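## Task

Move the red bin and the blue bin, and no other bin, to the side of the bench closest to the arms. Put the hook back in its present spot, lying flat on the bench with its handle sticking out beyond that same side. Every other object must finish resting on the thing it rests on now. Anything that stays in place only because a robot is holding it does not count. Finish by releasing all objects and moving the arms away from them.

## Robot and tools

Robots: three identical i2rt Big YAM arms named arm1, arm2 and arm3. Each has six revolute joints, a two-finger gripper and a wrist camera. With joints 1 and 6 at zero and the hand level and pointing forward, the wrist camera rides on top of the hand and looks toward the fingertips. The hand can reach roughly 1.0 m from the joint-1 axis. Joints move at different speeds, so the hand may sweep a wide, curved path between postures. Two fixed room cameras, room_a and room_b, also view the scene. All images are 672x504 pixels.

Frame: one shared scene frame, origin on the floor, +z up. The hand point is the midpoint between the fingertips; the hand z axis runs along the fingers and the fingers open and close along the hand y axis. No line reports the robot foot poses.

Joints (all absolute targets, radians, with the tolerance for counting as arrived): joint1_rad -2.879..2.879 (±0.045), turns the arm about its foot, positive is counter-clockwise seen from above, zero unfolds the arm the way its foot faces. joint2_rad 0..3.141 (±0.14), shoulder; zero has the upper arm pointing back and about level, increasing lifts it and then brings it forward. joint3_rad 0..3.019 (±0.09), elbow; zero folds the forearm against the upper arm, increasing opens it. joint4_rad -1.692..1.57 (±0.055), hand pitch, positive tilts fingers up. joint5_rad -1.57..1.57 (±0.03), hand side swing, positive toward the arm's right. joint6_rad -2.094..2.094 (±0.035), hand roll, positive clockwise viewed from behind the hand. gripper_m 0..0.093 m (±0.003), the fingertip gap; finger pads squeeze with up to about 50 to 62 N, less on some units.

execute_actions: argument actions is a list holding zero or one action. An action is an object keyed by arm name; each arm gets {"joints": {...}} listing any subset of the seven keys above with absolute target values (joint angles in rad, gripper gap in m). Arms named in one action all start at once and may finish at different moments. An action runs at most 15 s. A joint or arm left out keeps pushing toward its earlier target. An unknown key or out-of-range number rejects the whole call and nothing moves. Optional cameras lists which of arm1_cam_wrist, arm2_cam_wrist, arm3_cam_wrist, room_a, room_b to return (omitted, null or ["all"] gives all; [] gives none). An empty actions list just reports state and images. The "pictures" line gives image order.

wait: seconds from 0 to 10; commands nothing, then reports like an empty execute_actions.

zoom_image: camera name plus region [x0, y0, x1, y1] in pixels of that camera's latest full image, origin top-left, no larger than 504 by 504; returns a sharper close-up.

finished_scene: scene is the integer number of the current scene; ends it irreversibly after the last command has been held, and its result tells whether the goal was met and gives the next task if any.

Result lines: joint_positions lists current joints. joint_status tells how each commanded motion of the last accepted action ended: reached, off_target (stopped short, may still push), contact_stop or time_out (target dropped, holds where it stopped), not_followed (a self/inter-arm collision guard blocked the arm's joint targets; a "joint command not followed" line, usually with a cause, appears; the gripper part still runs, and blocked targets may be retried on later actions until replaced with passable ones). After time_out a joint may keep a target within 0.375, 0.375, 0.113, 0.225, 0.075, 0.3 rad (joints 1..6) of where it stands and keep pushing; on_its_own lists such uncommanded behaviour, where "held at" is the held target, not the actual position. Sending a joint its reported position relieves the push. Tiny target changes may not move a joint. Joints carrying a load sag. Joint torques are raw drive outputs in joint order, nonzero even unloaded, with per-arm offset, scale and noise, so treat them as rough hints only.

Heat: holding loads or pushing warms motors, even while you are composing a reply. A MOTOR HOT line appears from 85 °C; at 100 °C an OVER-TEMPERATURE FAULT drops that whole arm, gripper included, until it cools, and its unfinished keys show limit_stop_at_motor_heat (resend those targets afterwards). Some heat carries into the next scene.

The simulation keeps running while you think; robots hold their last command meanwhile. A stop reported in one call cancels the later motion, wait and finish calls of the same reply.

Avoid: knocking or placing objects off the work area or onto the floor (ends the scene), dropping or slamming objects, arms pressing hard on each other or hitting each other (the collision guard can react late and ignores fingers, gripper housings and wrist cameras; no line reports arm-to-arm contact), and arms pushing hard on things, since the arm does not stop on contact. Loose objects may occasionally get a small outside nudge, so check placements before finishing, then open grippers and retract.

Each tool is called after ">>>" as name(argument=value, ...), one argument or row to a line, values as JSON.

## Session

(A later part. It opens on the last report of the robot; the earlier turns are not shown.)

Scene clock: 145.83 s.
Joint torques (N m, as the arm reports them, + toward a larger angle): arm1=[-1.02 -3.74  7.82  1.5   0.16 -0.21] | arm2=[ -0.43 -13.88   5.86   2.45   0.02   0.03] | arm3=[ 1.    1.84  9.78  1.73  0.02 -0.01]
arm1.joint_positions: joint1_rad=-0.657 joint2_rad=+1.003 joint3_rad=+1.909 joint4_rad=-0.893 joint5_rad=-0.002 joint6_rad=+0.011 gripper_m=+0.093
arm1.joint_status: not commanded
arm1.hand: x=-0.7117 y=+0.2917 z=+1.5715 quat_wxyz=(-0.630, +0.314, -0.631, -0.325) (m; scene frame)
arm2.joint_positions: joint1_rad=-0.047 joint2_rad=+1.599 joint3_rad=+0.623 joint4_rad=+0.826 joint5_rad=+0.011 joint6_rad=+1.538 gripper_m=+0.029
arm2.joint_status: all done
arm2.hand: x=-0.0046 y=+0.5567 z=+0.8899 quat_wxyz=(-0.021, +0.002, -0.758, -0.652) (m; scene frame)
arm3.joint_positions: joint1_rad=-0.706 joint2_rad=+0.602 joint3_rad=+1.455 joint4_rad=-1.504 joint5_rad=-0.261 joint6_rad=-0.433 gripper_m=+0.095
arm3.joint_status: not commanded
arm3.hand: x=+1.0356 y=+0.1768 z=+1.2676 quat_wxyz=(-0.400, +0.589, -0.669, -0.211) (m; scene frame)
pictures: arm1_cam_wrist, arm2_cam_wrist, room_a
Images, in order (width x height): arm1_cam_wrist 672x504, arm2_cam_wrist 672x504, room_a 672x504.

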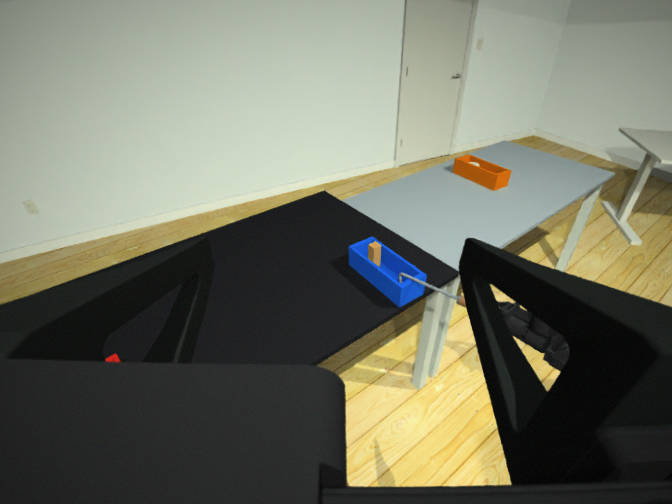

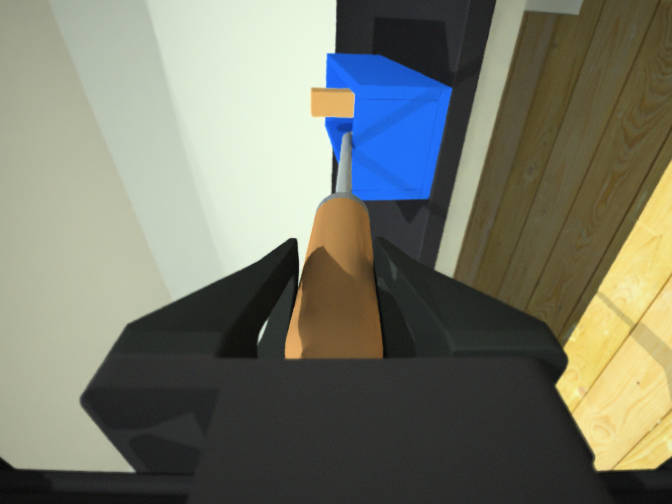

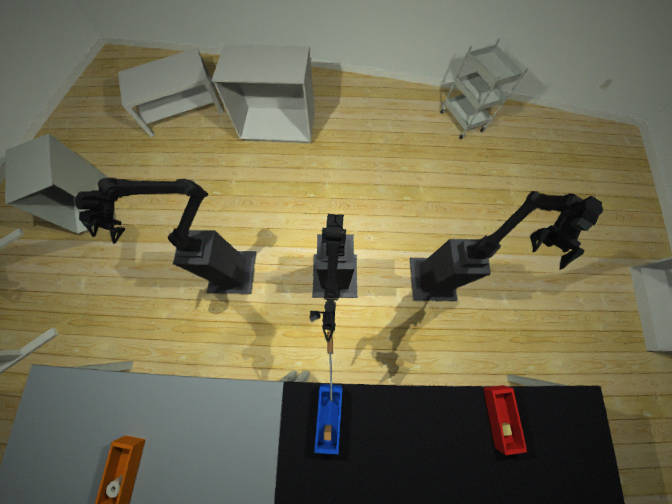

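>>> execute_actions(
  actions=[
    {"arm2":{"joints":{"joint3_rad":0.75,"joint4_rad":1.2}}},
  ],
  cameras=[],
)

>>> execute_actions(
  actions=[
    {"arm2":{"joints":{"joint1_rad":0.645,"joint2_rad":1.9,"joint3_rad":1.9,"joint5_rad":0.655}}},
  ],
  cameras=[],
)

>>> execute_actions(
  actions=[
    {"arm2":{"joints":{"joint2_rad":2.38,"joint4_rad":0.73}}},
  ],
  cameras=[],
)

>>> execute_actions(
  actions=[
    {"arm2":{"joints":{"joint6_rad":0}}},
  ],
  cameras=[],
)

>>> execute_actions(
  actions=[
    {"arm2":{"joints":{"joint2_rad":2.55}}},
  ],
  cameras=["arm2_cam_wrist"],
)

Scene clock: 152.50 s.
Joint torques (N m, as the arm reports them, + toward a larger angle): arm1=[-1.01 -3.69  7.82  1.5   0.16 -0.21] | arm2=[ -0.56 -16.57  11.17   2.99  -0.04   0.05] | arm3=[ 0.96  1.72  9.75  1.81 -0.04  0.  ]
arm1.joint_positions: joint1_rad=-0.657 joint2_rad=+1.003 joint3_rad=+1.909 joint4_rad=-0.893 joint5_rad=-0.002 joint6_rad=+0.011 gripper_m=+0.093
arm1.joint_status: not commanded
arm1.hand: x=-0.7117 y=+0.2917 z=+1.5715 quat_wxyz=(-0.630, +0.314, -0.631, -0.325) (m; scene frame)
arm2.joint_positions: joint1_rad=-0.047 joint2_rad=+1.621 joint3_rad=+0.682 joint4_rad=+1.154 joint5_rad=+0.011 joint6_rad=+1.538 gripper_m=+0.029
arm2.joint_status: all done
arm2.hand: x=-0.0045 y=+0.5736 z=+0.9855 quat_wxyz=(-0.024, +0.001, -0.627, -0.779) (m; scene frame)
arm3.joint_positions: joint1_rad=-0.706 joint2_rad=+0.602 joint3_rad=+1.455 joint4_rad=-1.504 joint5_rad=-0.261 joint6_rad=-0.433 gripper_m=+0.095
arm3.joint_status: not commanded
arm3.hand: x=+1.0356 y=+0.1768 z=+1.2676 quat_wxyz=(-0.400, +0.589, -0.669, -0.211) (m; scene frame)
pictures: none
No camera images: the call's "cameras" was empty. Leave "cameras" out to get every camera's image.

Scene clock: 154.57 s.
Joint torques (N m, as the arm reports them, + toward a larger angle): arm1=[-1.01 -3.73  7.81  1.49  0.16 -0.21] | arm2=[  0.17 -24.52  12.61   0.52  -1.05   0.09] | arm3=[ 0.87  1.95  9.81  1.66  0.01 -0.01]
arm1.joint_positions: joint1_rad=-0.657 joint2_rad=+1.003 joint3_rad=+1.909 joint4_rad=-0.893 joint5_rad=-0.002 joint6_rad=+0.011 gripper_m=+0.093
arm1.joint_status: not commanded
arm1.hand: x=-0.7117 y=+0.2917 z=+1.5715 quat_wxyz=(-0.630, +0.314, -0.631, -0.325) (m; scene frame)
arm2.joint_positions: joint1_rad=+0.638 joint2_rad=+1.929 joint3_rad=+1.843 joint4_rad=+1.190 joint5_rad=+0.671 joint6_rad=+1.538 gripper_m=+0.029
arm2.joint_status: all done
arm2.hand: x=-0.3619 y=+0.6100 z=+1.3506 quat_wxyz=(+0.214, -0.226, -0.315, -0.897) (m; scene frame)
arm3.joint_positions: joint1_rad=-0.706 joint2_rad=+0.602 joint3_rad=+1.455 joint4_rad=-1.504 joint5_rad=-0.261 joint6_rad=-0.433 gripper_m=+0.095
arm3.joint_status: not commanded
arm3.hand: x=+1.0356 y=+0.1768 z=+1.2676 quat_wxyz=(-0.400, +0.589, -0.669, -0.211) (m; scene frame)
pictures: none
No camera images: the call's "cameras" was empty. Leave "cameras" out to get every camera's image.

Scene clock: 156.40 s.
Joint torques (N m, as the arm reports them, + toward a larger angle): arm1=[-1.01 -3.71  7.82  1.5   0.16 -0.21] | arm2=[ -0.19 -30.47  11.42   2.27  -0.13  -0.04] | arm3=[ 0.85  1.29  9.85  1.81 -0.02 -0.04]
arm1.joint_positions: joint1_rad=-0.657 joint2_rad=+1.003 joint3_rad=+1.909 joint4_rad=-0.893 joint5_rad=-0.002 joint6_rad=+0.011 gripper_m=+0.093
arm1.joint_status: not commanded
arm1.hand: x=-0.7117 y=+0.2917 z=+1.5715 quat_wxyz=(-0.630, +0.314, -0.631, -0.325) (m; scene frame)
arm2.joint_positions: joint1_rad=+0.640 joint2_rad=+2.408 joint3_rad=+1.855 joint4_rad=+0.702 joint5_rad=+0.658 joint6_rad=+1.549 gripper_m=+0.029
arm2.joint_status: all done
arm2.hand: x=-0.4803 y=+0.7565 z=+0.8986 quat_wxyz=(+0.027, -0.021, -0.664, -0.747) (m; scene frame)
arm3.joint_positions: joint1_rad=-0.706 joint2_rad=+0.602 joint3_rad=+1.455 joint4_rad=-1.504 joint5_rad=-0.261 joint6_rad=-0.433 gripper_m=+0.095
arm3.joint_status: not commanded
arm3.hand: x=+1.0356 y=+0.1768 z=+1.2676 quat_wxyz=(-0.400, +0.589, -0.669, -0.211) (m; scene frame)
pictures: none
No camera images: the call's "cameras" was empty. Leave "cameras" out to get every camera's image.

Scene clock: 158.53 s.
Joint torques (N m, as the arm reports them, + toward a larger angle): arm1=[-1.05 -3.72  7.81  1.5   0.16 -0.21] | arm2=[ -0.44 -30.53  11.62   2.22   0.14  -0.09] | arm3=[0.95 1.87 9.71 1.67 0.01 0.  ]
arm1.joint_positions: joint1_rad=-0.657 joint2_rad=+1.003 joint3_rad=+1.909 joint4_rad=-0.893 joint5_rad=-0.002 joint6_rad=+0.011 gripper_m=+0.093
arm1.joint_status: not commanded
arm1.hand: x=-0.7117 y=+0.2917 z=+1.5715 quat_wxyz=(-0.630, +0.314, -0.631, -0.325) (m; scene frame)
arm2.joint_positions: joint1_rad=+0.644 joint2_rad=+2.407 joint3_rad=+1.855 joint4_rad=+0.705 joint5_rad=+0.651 joint6_rad=+0.011 gripper_m=+0.028
arm2.joint_status: all done
arm2.hand: x=-0.4846 y=+0.7544 z=+0.9008 quat_wxyz=(-0.497, +0.448, -0.489, -0.560) (m; scene frame)
arm3.joint_positions: joint1_rad=-0.706 joint2_rad=+0.602 joint3_rad=+1.455 joint4_rad=-1.504 joint5_rad=-0.261 joint6_rad=-0.433 gripper_m=+0.095
arm3.joint_status: not commanded
arm3.hand: x=+1.0356 y=+0.1768 z=+1.2676 quat_wxyz=(-0.400, +0.589, -0.669, -0.211) (m; scene frame)
pictures: none
No camera images: the call's "cameras" was empty. Leave "cameras" out to get every camera's image.

Scene clock: 159.60 s.
Joint torques (N m, as the arm reports them, + toward a larger angle): arm1=[-1.04 -3.73  7.81  1.49  0.16 -0.21] | arm2=[ -0.44 -28.99  10.75   1.41   0.11  -0.01] | arm3=[ 0.94  1.52  9.96  1.73 -0.03 -0.04]
arm1.joint_positions: joint1_rad=-0.657 joint2_rad=+1.003 joint3_rad=+1.909 joint4_rad=-0.893 joint5_rad=-0.002 joint6_rad=+0.011 gripper_m=+0.093
arm1.joint_status: not commanded
arm1.hand: x=-0.7117 y=+0.2917 z=+1.5715 quat_wxyz=(-0.630, +0.314, -0.631, -0.325) (m; scene frame)
arm2.joint_positions: joint1_rad=+0.644 joint2_rad=+2.551 joint3_rad=+1.857 joint4_rad=+0.730 joint5_rad=+0.653 joint6_rad=+0.005 gripper_m=+0.028
arm2.joint_status: all done
arm2.hand: x=-0.4819 y=+0.7516 z=+0.7832 quat_wxyz=(-0.496, +0.491, -0.495, -0.518) (m; scene frame)
arm3.joint_positions: joint1_rad=-0.706 joint2_rad=+0.602 joint3_rad=+1.455 joint4_rad=-1.504 joint5_rad=-0.261 joint6_rad=-0.433 gripper_m=+0.095
arm3.joint_status: not commanded
arm3.hand: x=+1.0356 y=+0.1768 z=+1.2676 quat_wxyz=(-0.400, +0.589, -0.669, -0.211) (m; scene frame)
pictures: arm2_cam_wrist
Images, in order (width x height): arm2_cam_wrist 672x504.

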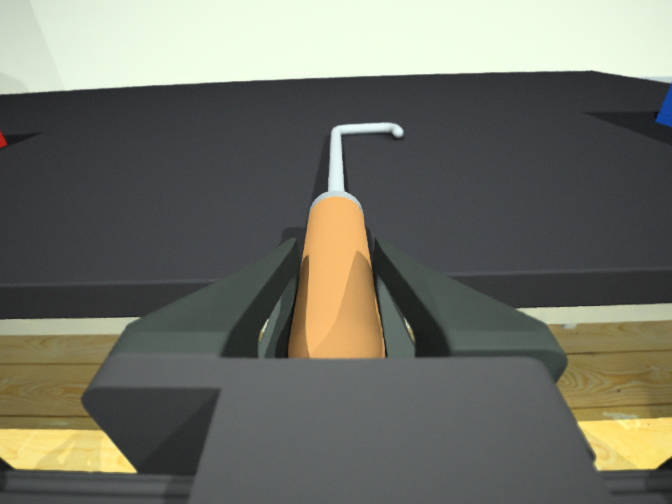

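>>> execute_actions(
  actions=[
    {"arm2":{"joints":{"gripper_m":0.093}},"arm1":{"joints":{"joint1_rad":-0.67,"joint3_rad":1.88,"joint4_rad":0.74,"joint5_rad":-0.64}}},
  ],
  cameras=[],
)

>>> execute_actions(
  actions=[
    {"arm2":{"joints":{"joint2_rad":0.8}}},
  ],
  cameras=[],
)

>>> execute_actions(
  actions=[
    {"arm1":{"joints":{"joint2_rad":2.57}}},
  ],
  cameras=["arm1_cam_wrist"],
)

Scene clock: 164.13 s.
Joint torques (N m, as the arm reports them, + toward a larger angle): arm1=[-2.04 -1.49  5.83  0.01  0.39 -0.14] | arm2=[ -0.66 -28.33  10.74   1.32   0.11  -0.03] | arm3=[ 1.02  1.41  9.74  1.66  0.01 -0.03]
arm1.joint_positions: joint1_rad=-0.663 joint2_rad=+1.003 joint3_rad=+1.871 joint4_rad=+0.731 joint5_rad=-0.638 joint6_rad=+0.011 gripper_m=+0.093
arm1.joint_status: all done
arm1.hand: x=-0.9347 y=+0.1591 z=+1.7734 quat_wxyz=(-0.849, +0.275, +0.148, -0.427) (m; scene frame)
arm2.joint_positions: joint1_rad=+0.644 joint2_rad=+2.551 joint3_rad=+1.857 joint4_rad=+0.730 joint5_rad=+0.653 joint6_rad=+0.005 gripper_m=+0.093
arm2.joint_status: all done
arm2.hand: x=-0.4819 y=+0.7516 z=+0.7832 quat_wxyz=(-0.496, +0.491, -0.495, -0.518) (m; scene frame)
arm3.joint_positions: joint1_rad=-0.706 joint2_rad=+0.602 joint3_rad=+1.455 joint4_rad=-1.504 joint5_rad=-0.261 joint6_rad=-0.433 gripper_m=+0.095
arm3.joint_status: not commanded
arm3.hand: x=+1.0356 y=+0.1768 z=+1.2676 quat_wxyz=(-0.400, +0.589, -0.669, -0.211) (m; scene frame)
pictures: none
No camera images: the call's "cameras" was empty. Leave "cameras" out to get every camera's image.

Scene clock: 166.57 s.
Joint torques (N m, as the arm reports them, + toward a larger angle): arm1=[-2.04 -1.45  5.83  0.01  0.39 -0.14] | arm2=[-0.33  4.99  2.32 -1.05 -0.23 -0.06] | arm3=[ 1.22  1.23  9.84  1.67  0.01 -0.01]
arm1.joint_positions: joint1_rad=-0.663 joint2_rad=+1.003 joint3_rad=+1.871 joint4_rad=+0.731 joint5_rad=-0.638 joint6_rad=+0.011 gripper_m=+0.093
arm1.joint_status: not commanded
arm1.hand: x=-0.9347 y=+0.1591 z=+1.7734 quat_wxyz=(-0.849, +0.275, +0.148, -0.427) (m; scene frame)
arm2.joint_positions: joint1_rad=+0.644 joint2_rad=+0.808 joint3_rad=+1.903 joint4_rad=+0.736 joint5_rad=+0.653 joint6_rad=+0.005 gripper_m=+0.093
arm2.joint_status: all done
arm2.hand: x=+0.1069 y=+0.0103 z=+1.7308 quat_wxyz=(-0.368, -0.249, -0.232, -0.865) (m; scene frame)
arm3.joint_positions: joint1_rad=-0.706 joint2_rad=+0.602 joint3_rad=+1.455 joint4_rad=-1.504 joint5_rad=-0.261 joint6_rad=-0.433 gripper_m=+0.095
arm3.joint_status: not commanded
arm3.hand: x=+1.0356 y=+0.1768 z=+1.2676 quat_wxyz=(-0.400, +0.589, -0.669, -0.211) (m; scene frame)
pictures: none
No camera images: the call's "cameras" was empty. Leave "cameras" out to get every camera's image.

Scene clock: 168.43 s.
Joint torques (N m, as the arm reports them, + toward a larger angle): arm1=[ -1.95 -27.13  10.2    2.02  -0.07  -0.21] | arm2=[-0.53  5.51  2.42 -1.07 -0.26 -0.06] | arm3=[ 1.27  1.59  9.83  1.78  0.01 -0.01]
arm1.joint_positions: joint1_rad=-0.663 joint2_rad=+2.596 joint3_rad=+1.844 joint4_rad=+0.728 joint5_rad=-0.638 joint6_rad=+0.011 gripper_m=+0.093
arm1.joint_status: all done
arm1.hand: x=-0.4888 y=+0.7615 z=+0.7817 quat_wxyz=(-0.487, +0.496, -0.514, -0.502) (m; scene frame)
arm2.joint_positions: joint1_rad=+0.644 joint2_rad=+0.808 joint3_rad=+1.903 joint4_rad=+0.736 joint5_rad=+0.653 joint6_rad=+0.005 gripper_m=+0.093
arm2.joint_status: not commanded
arm2.hand: x=+0.1069 y=+0.0103 z=+1.7308 quat_wxyz=(-0.368, -0.249, -0.232, -0.865) (m; scene frame)
arm3.joint_positions: joint1_rad=-0.706 joint2_rad=+0.602 joint3_rad=+1.455 joint4_rad=-1.504 joint5_rad=-0.261 joint6_rad=-0.433 gripper_m=+0.095
arm3.joint_status: not commanded
arm3.hand: x=+1.0356 y=+0.1768 z=+1.2676 quat_wxyz=(-0.400, +0.589, -0.669, -0.211) (m; scene frame)
pictures: arm1_cam_wrist
Images, in order (width x height): arm1_cam_wrist 672x504.

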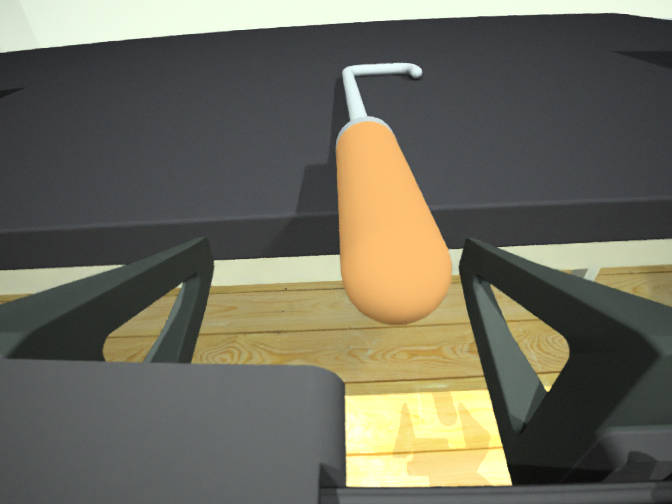

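>>> execute_actions(
  actions=[
    {"arm1":{"joints":{"joint1_rad":-0.685,"joint3_rad":1.935,"joint4_rad":0.7}}},
  ],
  cameras=["arm1_cam_wrist"],
)

Scene clock: 170.97 s.
Joint torques (N m, as the arm reports them, + toward a larger angle): arm1=[ -1.76 -27.27  11.04   1.4   -0.04  -0.21] | arm2=[-0.34  5.23  2.44 -1.05 -0.24 -0.07] | arm3=[ 0.69  1.73  9.83  1.72 -0.01  0.01]
arm1.joint_positions: joint1_rad=-0.681 joint2_rad=+2.593 joint3_rad=+1.892 joint4_rad=+0.707 joint5_rad=-0.639 joint6_rad=+0.011 gripper_m=+0.093
arm1.joint_status: all done
arm1.hand: x=-0.4674 y=+0.7635 z=+0.8039 quat_wxyz=(-0.502, +0.491, -0.508, -0.499) (m; scene frame)
arm2.joint_positions: joint1_rad=+0.644 joint2_rad=+0.808 joint3_rad=+1.903 joint4_rad=+0.736 joint5_rad=+0.653 joint6_rad=+0.005 gripper_m=+0.093
arm2.joint_status: not commanded
arm2.hand: x=+0.1069 y=+0.0103 z=+1.7308 quat_wxyz=(-0.368, -0.249, -0.232, -0.865) (m; scene frame)
arm3.joint_positions: joint1_rad=-0.706 joint2_rad=+0.602 joint3_rad=+1.455 joint4_rad=-1.504 joint5_rad=-0.261 joint6_rad=-0.433 gripper_m=+0.095
arm3.joint_status: not commanded
arm3.hand: x=+1.0356 y=+0.1768 z=+1.2676 quat_wxyz=(-0.400, +0.589, -0.669, -0.211) (m; scene frame)
pictures: arm1_cam_wrist
Images, in order (width x height): arm1_cam_wrist 672x504.

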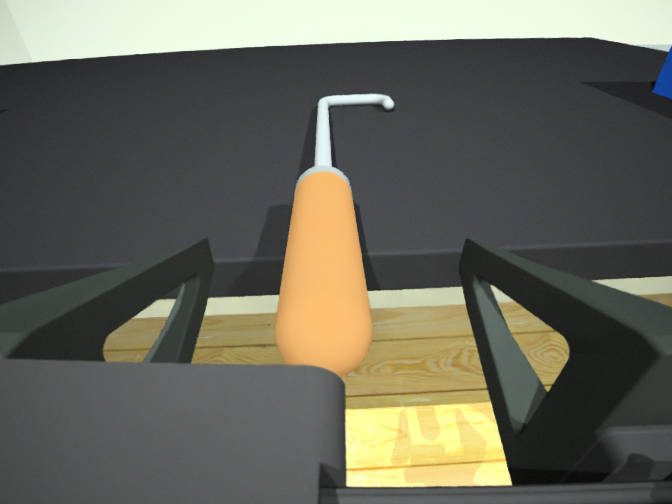

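>>> execute_actions(
  actions=[
    {"arm1":{"joints":{"gripper_m":0}}},
  ],
  cameras=[],
)

>>> execute_actions(
  actions=[
    {"arm1":{"joints":{"joint2_rad":2.45,"joint6_rad":1.5}}},
  ],
  cameras=["arm1_cam_wrist"],
)

>>> execute_actions(
  actions=[
    {"arm1":{"joints":{"joint2_rad":2.2,"joint3_rad":2.12}}},
  ],
  cameras=[],
)

>>> execute_actions(
  actions=[
    {"arm1":{"joints":{"joint1_rad":0.655,"joint5_rad":0.88,"joint4_rad":0.63}}},
  ],
  cameras=[],
)

>>> execute_actions(
  actions=[
    {"arm1":{"joints":{"joint2_rad":2.48}}},
  ],
  cameras=[],
)

>>> execute_actions(
  actions=[
    {"arm1":{"joints":{"joint6_rad":0}}},
  ],
  cameras=["arm1_cam_wrist","room_a"],
)

Scene clock: 177.00 s.
Joint torques (N m, as the arm reports them, + toward a larger angle): arm1=[ -1.74 -27.3   10.96   1.44   0.06  -0.19] | arm2=[-0.51  5.01  2.34 -1.06 -0.26 -0.07] | arm3=[ 1.2   1.58  9.71  1.65  0.   -0.03]
arm1.joint_positions: joint1_rad=-0.681 joint2_rad=+2.593 joint3_rad=+1.893 joint4_rad=+0.706 joint5_rad=-0.640 joint6_rad=+0.010 gripper_m=+0.029
arm1.joint_status: gripper_m off_target (ended at +0.029, target +0.000)
arm1.hand: x=-0.4674 y=+0.7634 z=+0.8038 quat_wxyz=(-0.502, +0.491, -0.508, -0.499) (m; scene frame)
arm2.joint_positions: joint1_rad=+0.644 joint2_rad=+0.808 joint3_rad=+1.903 joint4_rad=+0.736 joint5_rad=+0.653 joint6_rad=+0.005 gripper_m=+0.093
arm2.joint_status: not commanded
arm2.hand: x=+0.1069 y=+0.0103 z=+1.7308 quat_wxyz=(-0.368, -0.249, -0.232, -0.865) (m; scene frame)
arm3.joint_positions: joint1_rad=-0.706 joint2_rad=+0.602 joint3_rad=+1.455 joint4_rad=-1.504 joint5_rad=-0.261 joint6_rad=-0.433 gripper_m=+0.095
arm3.joint_status: not commanded
arm3.hand: x=+1.0356 y=+0.1768 z=+1.2676 quat_wxyz=(-0.400, +0.589, -0.669, -0.211) (m; scene frame)
pictures: none
No camera images: the call's "cameras" was empty. Leave "cameras" out to get every camera's image.

Scene clock: 179.13 s.
Joint torques (N m, as the arm reports them, + toward a larger angle): arm1=[ -1.75 -29.36  11.44   2.39   0.1    0.17] | arm2=[-0.41  5.32  2.35 -1.11 -0.28 -0.06] | arm3=[0.79 2.14 9.88 1.69 0.01 0.01]
arm1.joint_positions: joint1_rad=-0.681 joint2_rad=+2.501 joint3_rad=+1.893 joint4_rad=+0.678 joint5_rad=-0.641 joint6_rad=+1.469 gripper_m=+0.029
arm1.joint_status: all done
arm1.hand: x=-0.4630 y=+0.7688 z=+0.8772 quat_wxyz=(-0.056, +0.041, -0.687, -0.723) (m; scene frame)
arm2.joint_positions: joint1_rad=+0.644 joint2_rad=+0.808 joint3_rad=+1.903 joint4_rad=+0.736 joint5_rad=+0.653 joint6_rad=+0.005 gripper_m=+0.093
arm2.joint_status: not commanded
arm2.hand: x=+0.1069 y=+0.0103 z=+1.7308 quat_wxyz=(-0.368, -0.249, -0.232, -0.865) (m; scene frame)
arm3.joint_positions: joint1_rad=-0.706 joint2_rad=+0.602 joint3_rad=+1.455 joint4_rad=-1.504 joint5_rad=-0.261 joint6_rad=-0.433 gripper_m=+0.095
arm3.joint_status: not commanded
arm3.hand: x=+1.0356 y=+0.1768 z=+1.2676 quat_wxyz=(-0.400, +0.589, -0.669, -0.211) (m; scene frame)
pictures: arm1_cam_wrist
Images, in order (width x height): arm1_cam_wrist 672x504.

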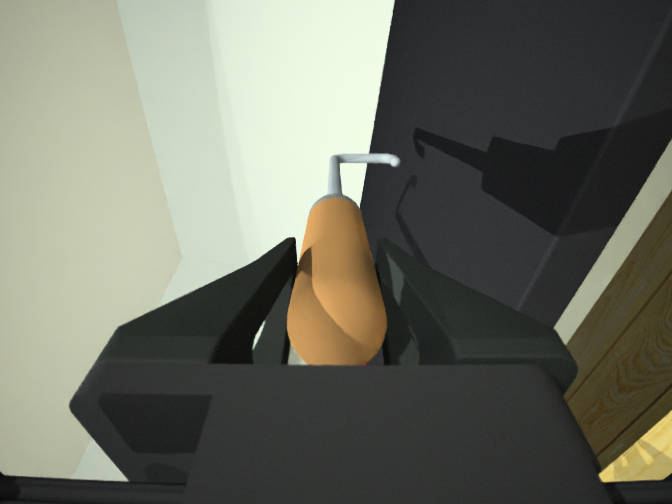

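Scene clock: 180.90 s.
Joint torques (N m, as the arm reports them, + toward a larger angle): arm1=[ -1.68 -28.41  12.52   2.19   0.69   0.13] | arm2=[-0.53  5.22  2.44 -1.06 -0.27 -0.07] | arm3=[ 0.48  1.24  9.74  1.8   0.   -0.01]
arm1.joint_positions: joint1_rad=-0.681 joint2_rad=+2.248 joint3_rad=+2.081 joint4_rad=+0.676 joint5_rad=-0.650 joint6_rad=+1.475 gripper_m=+0.029
arm1.joint_status: all done
arm1.hand: x=-0.4728 y=+0.7565 z=+1.2006 quat_wxyz=(-0.149, +0.128, -0.539, -0.819) (m; scene frame)
arm2.joint_positions: joint1_rad=+0.644 joint2_rad=+0.808 joint3_rad=+1.903 joint4_rad=+0.736 joint5_rad=+0.653 joint6_rad=+0.005 gripper_m=+0.093
arm2.joint_status: not commanded
arm2.hand: x=+0.1069 y=+0.0103 z=+1.7308 quat_wxyz=(-0.368, -0.249, -0.232, -0.865) (m; scene frame)
arm3.joint_positions: joint1_rad=-0.706 joint2_rad=+0.602 joint3_rad=+1.455 joint4_rad=-1.504 joint5_rad=-0.261 joint6_rad=-0.433 gripper_m=+0.095
arm3.joint_status: not commanded
arm3.hand: x=+1.0356 y=+0.1768 z=+1.2676 quat_wxyz=(-0.400, +0.589, -0.669, -0.211) (m; scene frame)
pictures: none
No camera images: the call's "cameras" was empty. Leave "cameras" out to get every camera's image.

Scene clock: 183.60 s.
Joint torques (N m, as the arm reports them, + toward a larger angle): arm1=[ -1.85 -28.97  12.34   2.54  -0.4    0.21] | arm2=[-0.37  5.29  2.42 -1.01 -0.26 -0.05] | arm3=[ 0.88  1.62  9.83  1.79 -0.01  0.  ]
arm1.joint_positions: joint1_rad=+0.662 joint2_rad=+2.260 joint3_rad=+2.081 joint4_rad=+0.592 joint5_rad=+0.884 joint6_rad=+1.468 gripper_m=+0.029
arm1.joint_status: all done
arm1.hand: x=-1.3649 y=+0.7535 z=+1.1691 quat_wxyz=(-0.007, -0.144, -0.595, -0.791) (m; scene frame)
arm2.joint_positions: joint1_rad=+0.644 joint2_rad=+0.808 joint3_rad=+1.903 joint4_rad=+0.736 joint5_rad=+0.653 joint6_rad=+0.005 gripper_m=+0.093
arm2.joint_status: not commanded
arm2.hand: x=+0.1069 y=+0.0103 z=+1.7308 quat_wxyz=(-0.368, -0.249, -0.232, -0.865) (m; scene frame)
arm3.joint_positions: joint1_rad=-0.706 joint2_rad=+0.602 joint3_rad=+1.455 joint4_rad=-1.504 joint5_rad=-0.261 joint6_rad=-0.433 gripper_m=+0.095
arm3.joint_status: not commanded
arm3.hand: x=+1.0356 y=+0.1768 z=+1.2676 quat_wxyz=(-0.400, +0.589, -0.669, -0.211) (m; scene frame)
pictures: none
No camera images: the call's "cameras" was empty. Leave "cameras" out to get every camera's image.

Scene clock: 185.23 s.
Joint torques (N m, as the arm reports them, + toward a larger angle): arm1=[ -1.83 -32.02  13.17   2.46  -0.06   0.17] | arm2=[-0.48  5.3   2.41 -1.1  -0.25 -0.05] | arm3=[ 1.48  1.66  9.9   1.74 -0.04 -0.02]
arm1.joint_positions: joint1_rad=+0.662 joint2_rad=+2.555 joint3_rad=+2.059 joint4_rad=+0.599 joint5_rad=+0.881 joint6_rad=+1.470 gripper_m=+0.029
arm1.joint_status: all done
arm1.hand: x=-1.3887 y=+0.7794 z=+0.9048 quat_wxyz=(-0.079, -0.063, -0.682, -0.724) (m; scene frame)
arm2.joint_positions: joint1_rad=+0.644 joint2_rad=+0.808 joint3_rad=+1.903 joint4_rad=+0.736 joint5_rad=+0.653 joint6_rad=+0.005 gripper_m=+0.093
arm2.joint_status: not commanded
arm2.hand: x=+0.1069 y=+0.0103 z=+1.7308 quat_wxyz=(-0.368, -0.249, -0.232, -0.865) (m; scene frame)
arm3.joint_positions: joint1_rad=-0.706 joint2_rad=+0.602 joint3_rad=+1.455 joint4_rad=-1.504 joint5_rad=-0.261 joint6_rad=-0.433 gripper_m=+0.095
arm3.joint_status: not commanded
arm3.hand: x=+1.0356 y=+0.1768 z=+1.2676 quat_wxyz=(-0.400, +0.589, -0.669, -0.211) (m; scene frame)
pictures: none
No camera images: the call's "cameras" was empty. Leave "cameras" out to get every camera's image.

Scene clock: 187.37 s.
Joint torques (N m, as the arm reports them, + toward a larger angle): arm1=[ -2.19 -27.77  12.31   1.71   0.14  -0.23] | arm2=[-0.14  5.32  2.42 -1.05 -0.27 -0.06] | arm3=[ 0.86  2.08  9.82  1.92 -0.02 -0.04]
arm1.joint_positions: joint1_rad=+0.662 joint2_rad=+2.500 joint3_rad=+2.074 joint4_rad=+0.622 joint5_rad=+0.876 joint6_rad=+0.012 gripper_m=+0.029
arm1.joint_status: all done
arm1.hand: x=-1.3894 y=+0.7800 z=+0.9653 quat_wxyz=(-0.538, +0.374, -0.548, -0.520) (m; scene frame)
arm2.joint_positions: joint1_rad=+0.644 joint2_rad=+0.808 joint3_rad=+1.903 joint4_rad=+0.736 joint5_rad=+0.653 joint6_rad=+0.005 gripper_m=+0.093
arm2.joint_status: not commanded
arm2.hand: x=+0.1069 y=+0.0103 z=+1.7308 quat_wxyz=(-0.368, -0.249, -0.232, -0.865) (m; scene frame)
arm3.joint_positions: joint1_rad=-0.706 joint2_rad=+0.602 joint3_rad=+1.455 joint4_rad=-1.504 joint5_rad=-0.261 joint6_rad=-0.433 gripper_m=+0.095
arm3.joint_status: not commanded
arm3.hand: x=+1.0356 y=+0.1768 z=+1.2676 quat_wxyz=(-0.400, +0.589, -0.669, -0.211) (m; scene frame)
pictures: arm1_cam_wrist, room_a
Images, in order (width x height): arm1_cam_wrist 672x504, room_a 672x504.

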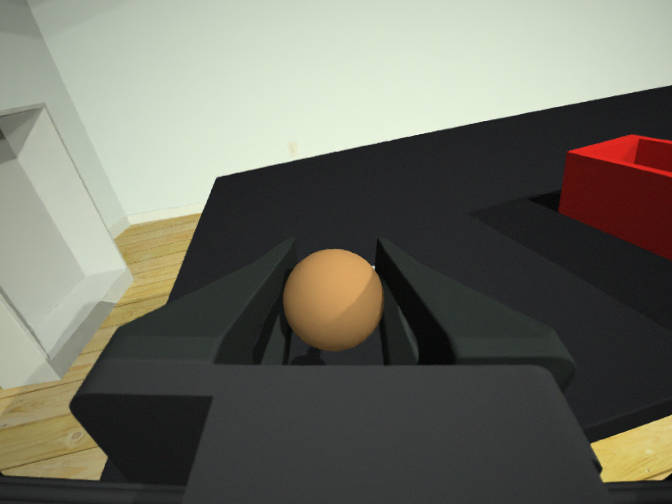

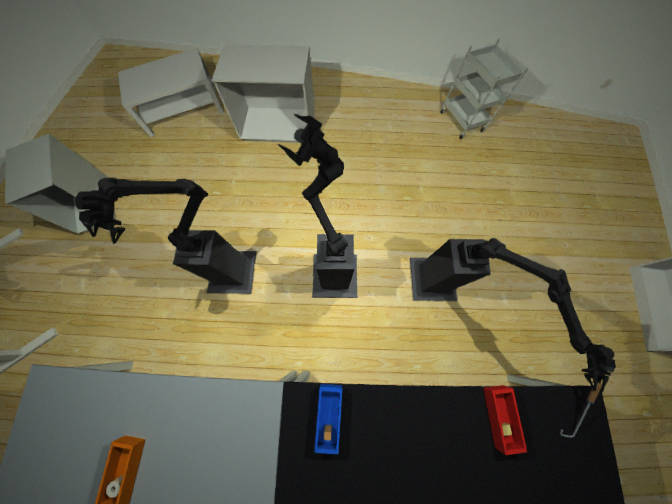

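>>> execute_actions(
  actions=[
    {"arm1":{"joints":{"joint2_rad":2.635,"joint3_rad":2.02,"joint4_rad":0.64}}},
  ],
  cameras=["arm1_cam_wrist","room_a"],
)

Scene clock: 190.30 s.
Joint torques (N m, as the arm reports them, + toward a larger angle): arm1=[ -1.78 -27.08   8.93   1.59   0.09  -0.17] | arm2=[-0.35  5.23  2.38 -1.13 -0.26 -0.05] | arm3=[ 0.86  1.79  9.83  1.75 -0.01 -0.06]
arm1.joint_positions: joint1_rad=+0.661 joint2_rad=+2.648 joint3_rad=+2.007 joint4_rad=+0.640 joint5_rad=+0.879 joint6_rad=+0.009 gripper_m=+0.029
arm1.joint_status: all done
arm1.hand: x=-1.3788 y=+0.7670 z=+0.8058 quat_wxyz=(-0.542, +0.446, -0.551, -0.451) (m; scene frame)
arm2.joint_positions: joint1_rad=+0.644 joint2_rad=+0.808 joint3_rad=+1.903 joint4_rad=+0.736 joint5_rad=+0.653 joint6_rad=+0.005 gripper_m=+0.093
arm2.joint_status: not commanded
arm2.hand: x=+0.1069 y=+0.0103 z=+1.7308 quat_wxyz=(-0.368, -0.249, -0.232, -0.865) (m; scene frame)
arm3.joint_positions: joint1_rad=-0.706 joint2_rad=+0.602 joint3_rad=+1.455 joint4_rad=-1.504 joint5_rad=-0.261 joint6_rad=-0.433 gripper_m=+0.095
arm3.joint_status: not commanded
arm3.hand: x=+1.0356 y=+0.1768 z=+1.2676 quat_wxyz=(-0.400, +0.589, -0.669, -0.211) (m; scene frame)
pictures: arm1_cam_wrist, room_a
Images, in order (width x height): arm1_cam_wrist 672x504, room_a 672x504.

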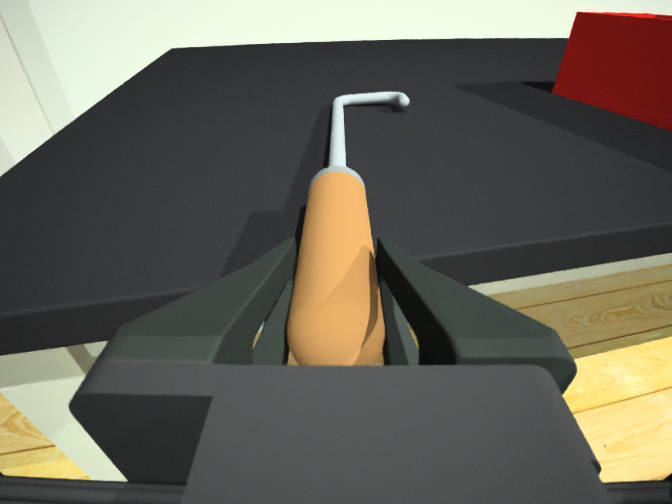

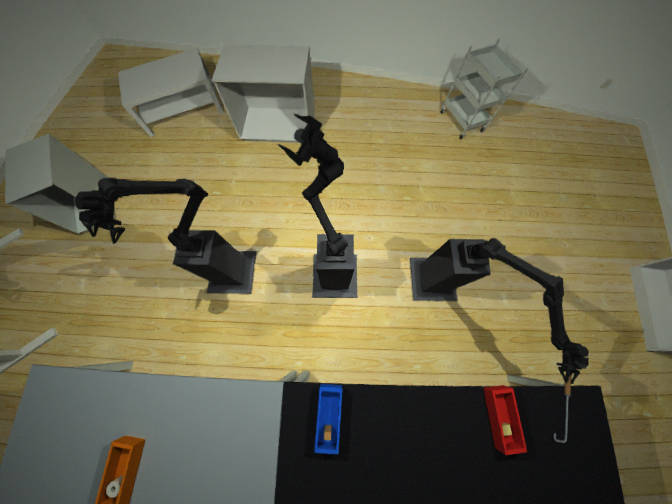

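About 2 cm too far in; slide it back.

>>> execute_actions(
  actions=[
    {"arm1":{"joints":{"joint2_rad":2.57,"joint3_rad":1.88,"joint4_rad":0.72}}},
  ],
  cameras=[],
)

>>> execute_actions(
  actions=[
    {"arm1":{"joints":{"gripper_m":0.093}}},
  ],
  cameras=[],
)

>>> execute_actions(
  actions=[
    {"arm1":{"joints":{"joint2_rad":1.6}}},
  ],
  cameras=["room_a"],
)

Scene clock: 194.17 s.
Joint torques (N m, as the arm reports them, + toward a larger angle): arm1=[ -1.81 -27.26   7.3    1.98   0.19  -0.17] | arm2=[-0.54  5.08  2.37 -1.09 -0.27 -0.08] | arm3=[ 1.12  1.32  9.85  1.69 -0.03 -0.06]
arm1.joint_positions: joint1_rad=+0.661 joint2_rad=+2.595 joint3_rad=+1.884 joint4_rad=+0.706 joint5_rad=+0.877 joint6_rad=+0.009 gripper_m=+0.029
arm1.joint_status: all done
arm1.hand: x=-1.3643 y=+0.7487 z=+0.8033 quat_wxyz=(-0.542, +0.448, -0.551, -0.450) (m; scene frame)
arm2.joint_positions: joint1_rad=+0.644 joint2_rad=+0.808 joint3_rad=+1.903 joint4_rad=+0.736 joint5_rad=+0.653 joint6_rad=+0.005 gripper_m=+0.093
arm2.joint_status: not commanded
arm2.hand: x=+0.1069 y=+0.0103 z=+1.7308 quat_wxyz=(-0.368, -0.249, -0.232, -0.865) (m; scene frame)
arm3.joint_positions: joint1_rad=-0.706 joint2_rad=+0.602 joint3_rad=+1.455 joint4_rad=-1.504 joint5_rad=-0.261 joint6_rad=-0.433 gripper_m=+0.095
arm3.joint_status: not commanded
arm3.hand: x=+1.0356 y=+0.1768 z=+1.2676 quat_wxyz=(-0.400, +0.589, -0.669, -0.211) (m; scene frame)
pictures: none
No camera images: the call's "cameras" was empty. Leave "cameras" out to get every camera's image.

Scene clock: 194.87 s.
Joint torques (N m, as the arm reports them, + toward a larger angle): arm1=[ -2.04 -27.3    7.64   1.98   0.17  -0.17] | arm2=[-0.3   5.51  2.43 -1.14 -0.27 -0.08] | arm3=[ 0.46  1.8   9.85  1.7  -0.01 -0.01]
arm1.joint_positions: joint1_rad=+0.661 joint2_rad=+2.595 joint3_rad=+1.878 joint4_rad=+0.706 joint5_rad=+0.878 joint6_rad=+0.009 gripper_m=+0.093
arm1.joint_status: all done
arm1.hand: x=-1.3633 y=+0.7475 z=+0.8005 quat_wxyz=(-0.542, +0.449, -0.551, -0.448) (m; scene frame)
arm2.joint_positions: joint1_rad=+0.644 joint2_rad=+0.808 joint3_rad=+1.903 joint4_rad=+0.736 joint5_rad=+0.653 joint6_rad=+0.005 gripper_m=+0.093
arm2.joint_status: not commanded
arm2.hand: x=+0.1069 y=+0.0103 z=+1.7308 quat_wxyz=(-0.368, -0.249, -0.232, -0.865) (m; scene frame)
arm3.joint_positions: joint1_rad=-0.706 joint2_rad=+0.602 joint3_rad=+1.455 joint4_rad=-1.504 joint5_rad=-0.261 joint6_rad=-0.433 gripper_m=+0.095
arm3.joint_status: not commanded
arm3.hand: x=+1.0356 y=+0.1768 z=+1.2676 quat_wxyz=(-0.400, +0.589, -0.669, -0.211) (m; scene frame)
pictures: none
No camera images: the call's "cameras" was empty. Leave "cameras" out to get every camera's image.

Scene clock: 196.93 s.
Joint torques (N m, as the arm reports them, + toward a larger angle): arm1=[ -1.85 -16.48  10.03   0.58  -0.36  -0.24] | arm2=[-0.12  5.27  2.33 -1.05 -0.25 -0.07] | arm3=[ 0.94  1.93  9.94  1.69  0.01 -0.02]
arm1.joint_positions: joint1_rad=+0.661 joint2_rad=+1.619 joint3_rad=+1.862 joint4_rad=+0.722 joint5_rad=+0.879 joint6_rad=+0.009 gripper_m=+0.093
arm1.joint_status: all done
arm1.hand: x=-1.1891 y=+0.5408 z=+1.5324 quat_wxyz=(-0.481, +0.066, -0.485, -0.727) (m; scene frame)
arm2.joint_positions: joint1_rad=+0.644 joint2_rad=+0.808 joint3_rad=+1.903 joint4_rad=+0.736 joint5_rad=+0.653 joint6_rad=+0.005 gripper_m=+0.093
arm2.joint_status: not commanded
arm2.hand: x=+0.1069 y=+0.0103 z=+1.7308 quat_wxyz=(-0.368, -0.249, -0.232, -0.865) (m; scene frame)
arm3.joint_positions: joint1_rad=-0.706 joint2_rad=+0.602 joint3_rad=+1.455 joint4_rad=-1.504 joint5_rad=-0.261 joint6_rad=-0.433 gripper_m=+0.095
arm3.joint_status: not commanded
arm3.hand: x=+1.0356 y=+0.1768 z=+1.2676 quat_wxyz=(-0.400, +0.589, -0.669, -0.211) (m; scene frame)
pictures: room_a
Images, in order (width x height): room_a 672x504.

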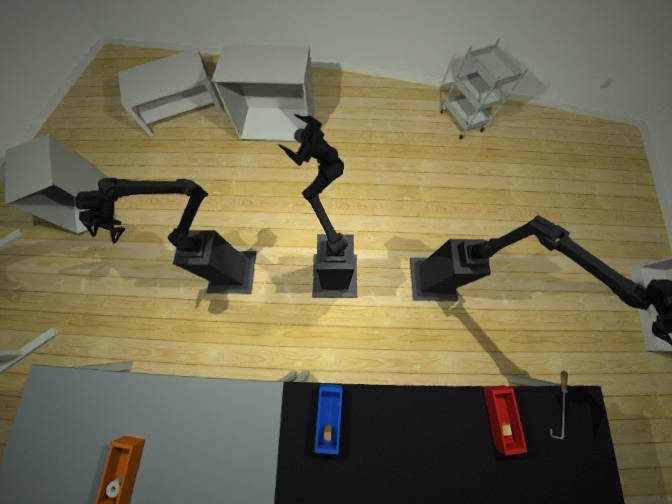

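>>> finished_scene(
  scene=2,
)

The scene is finished: the task was done.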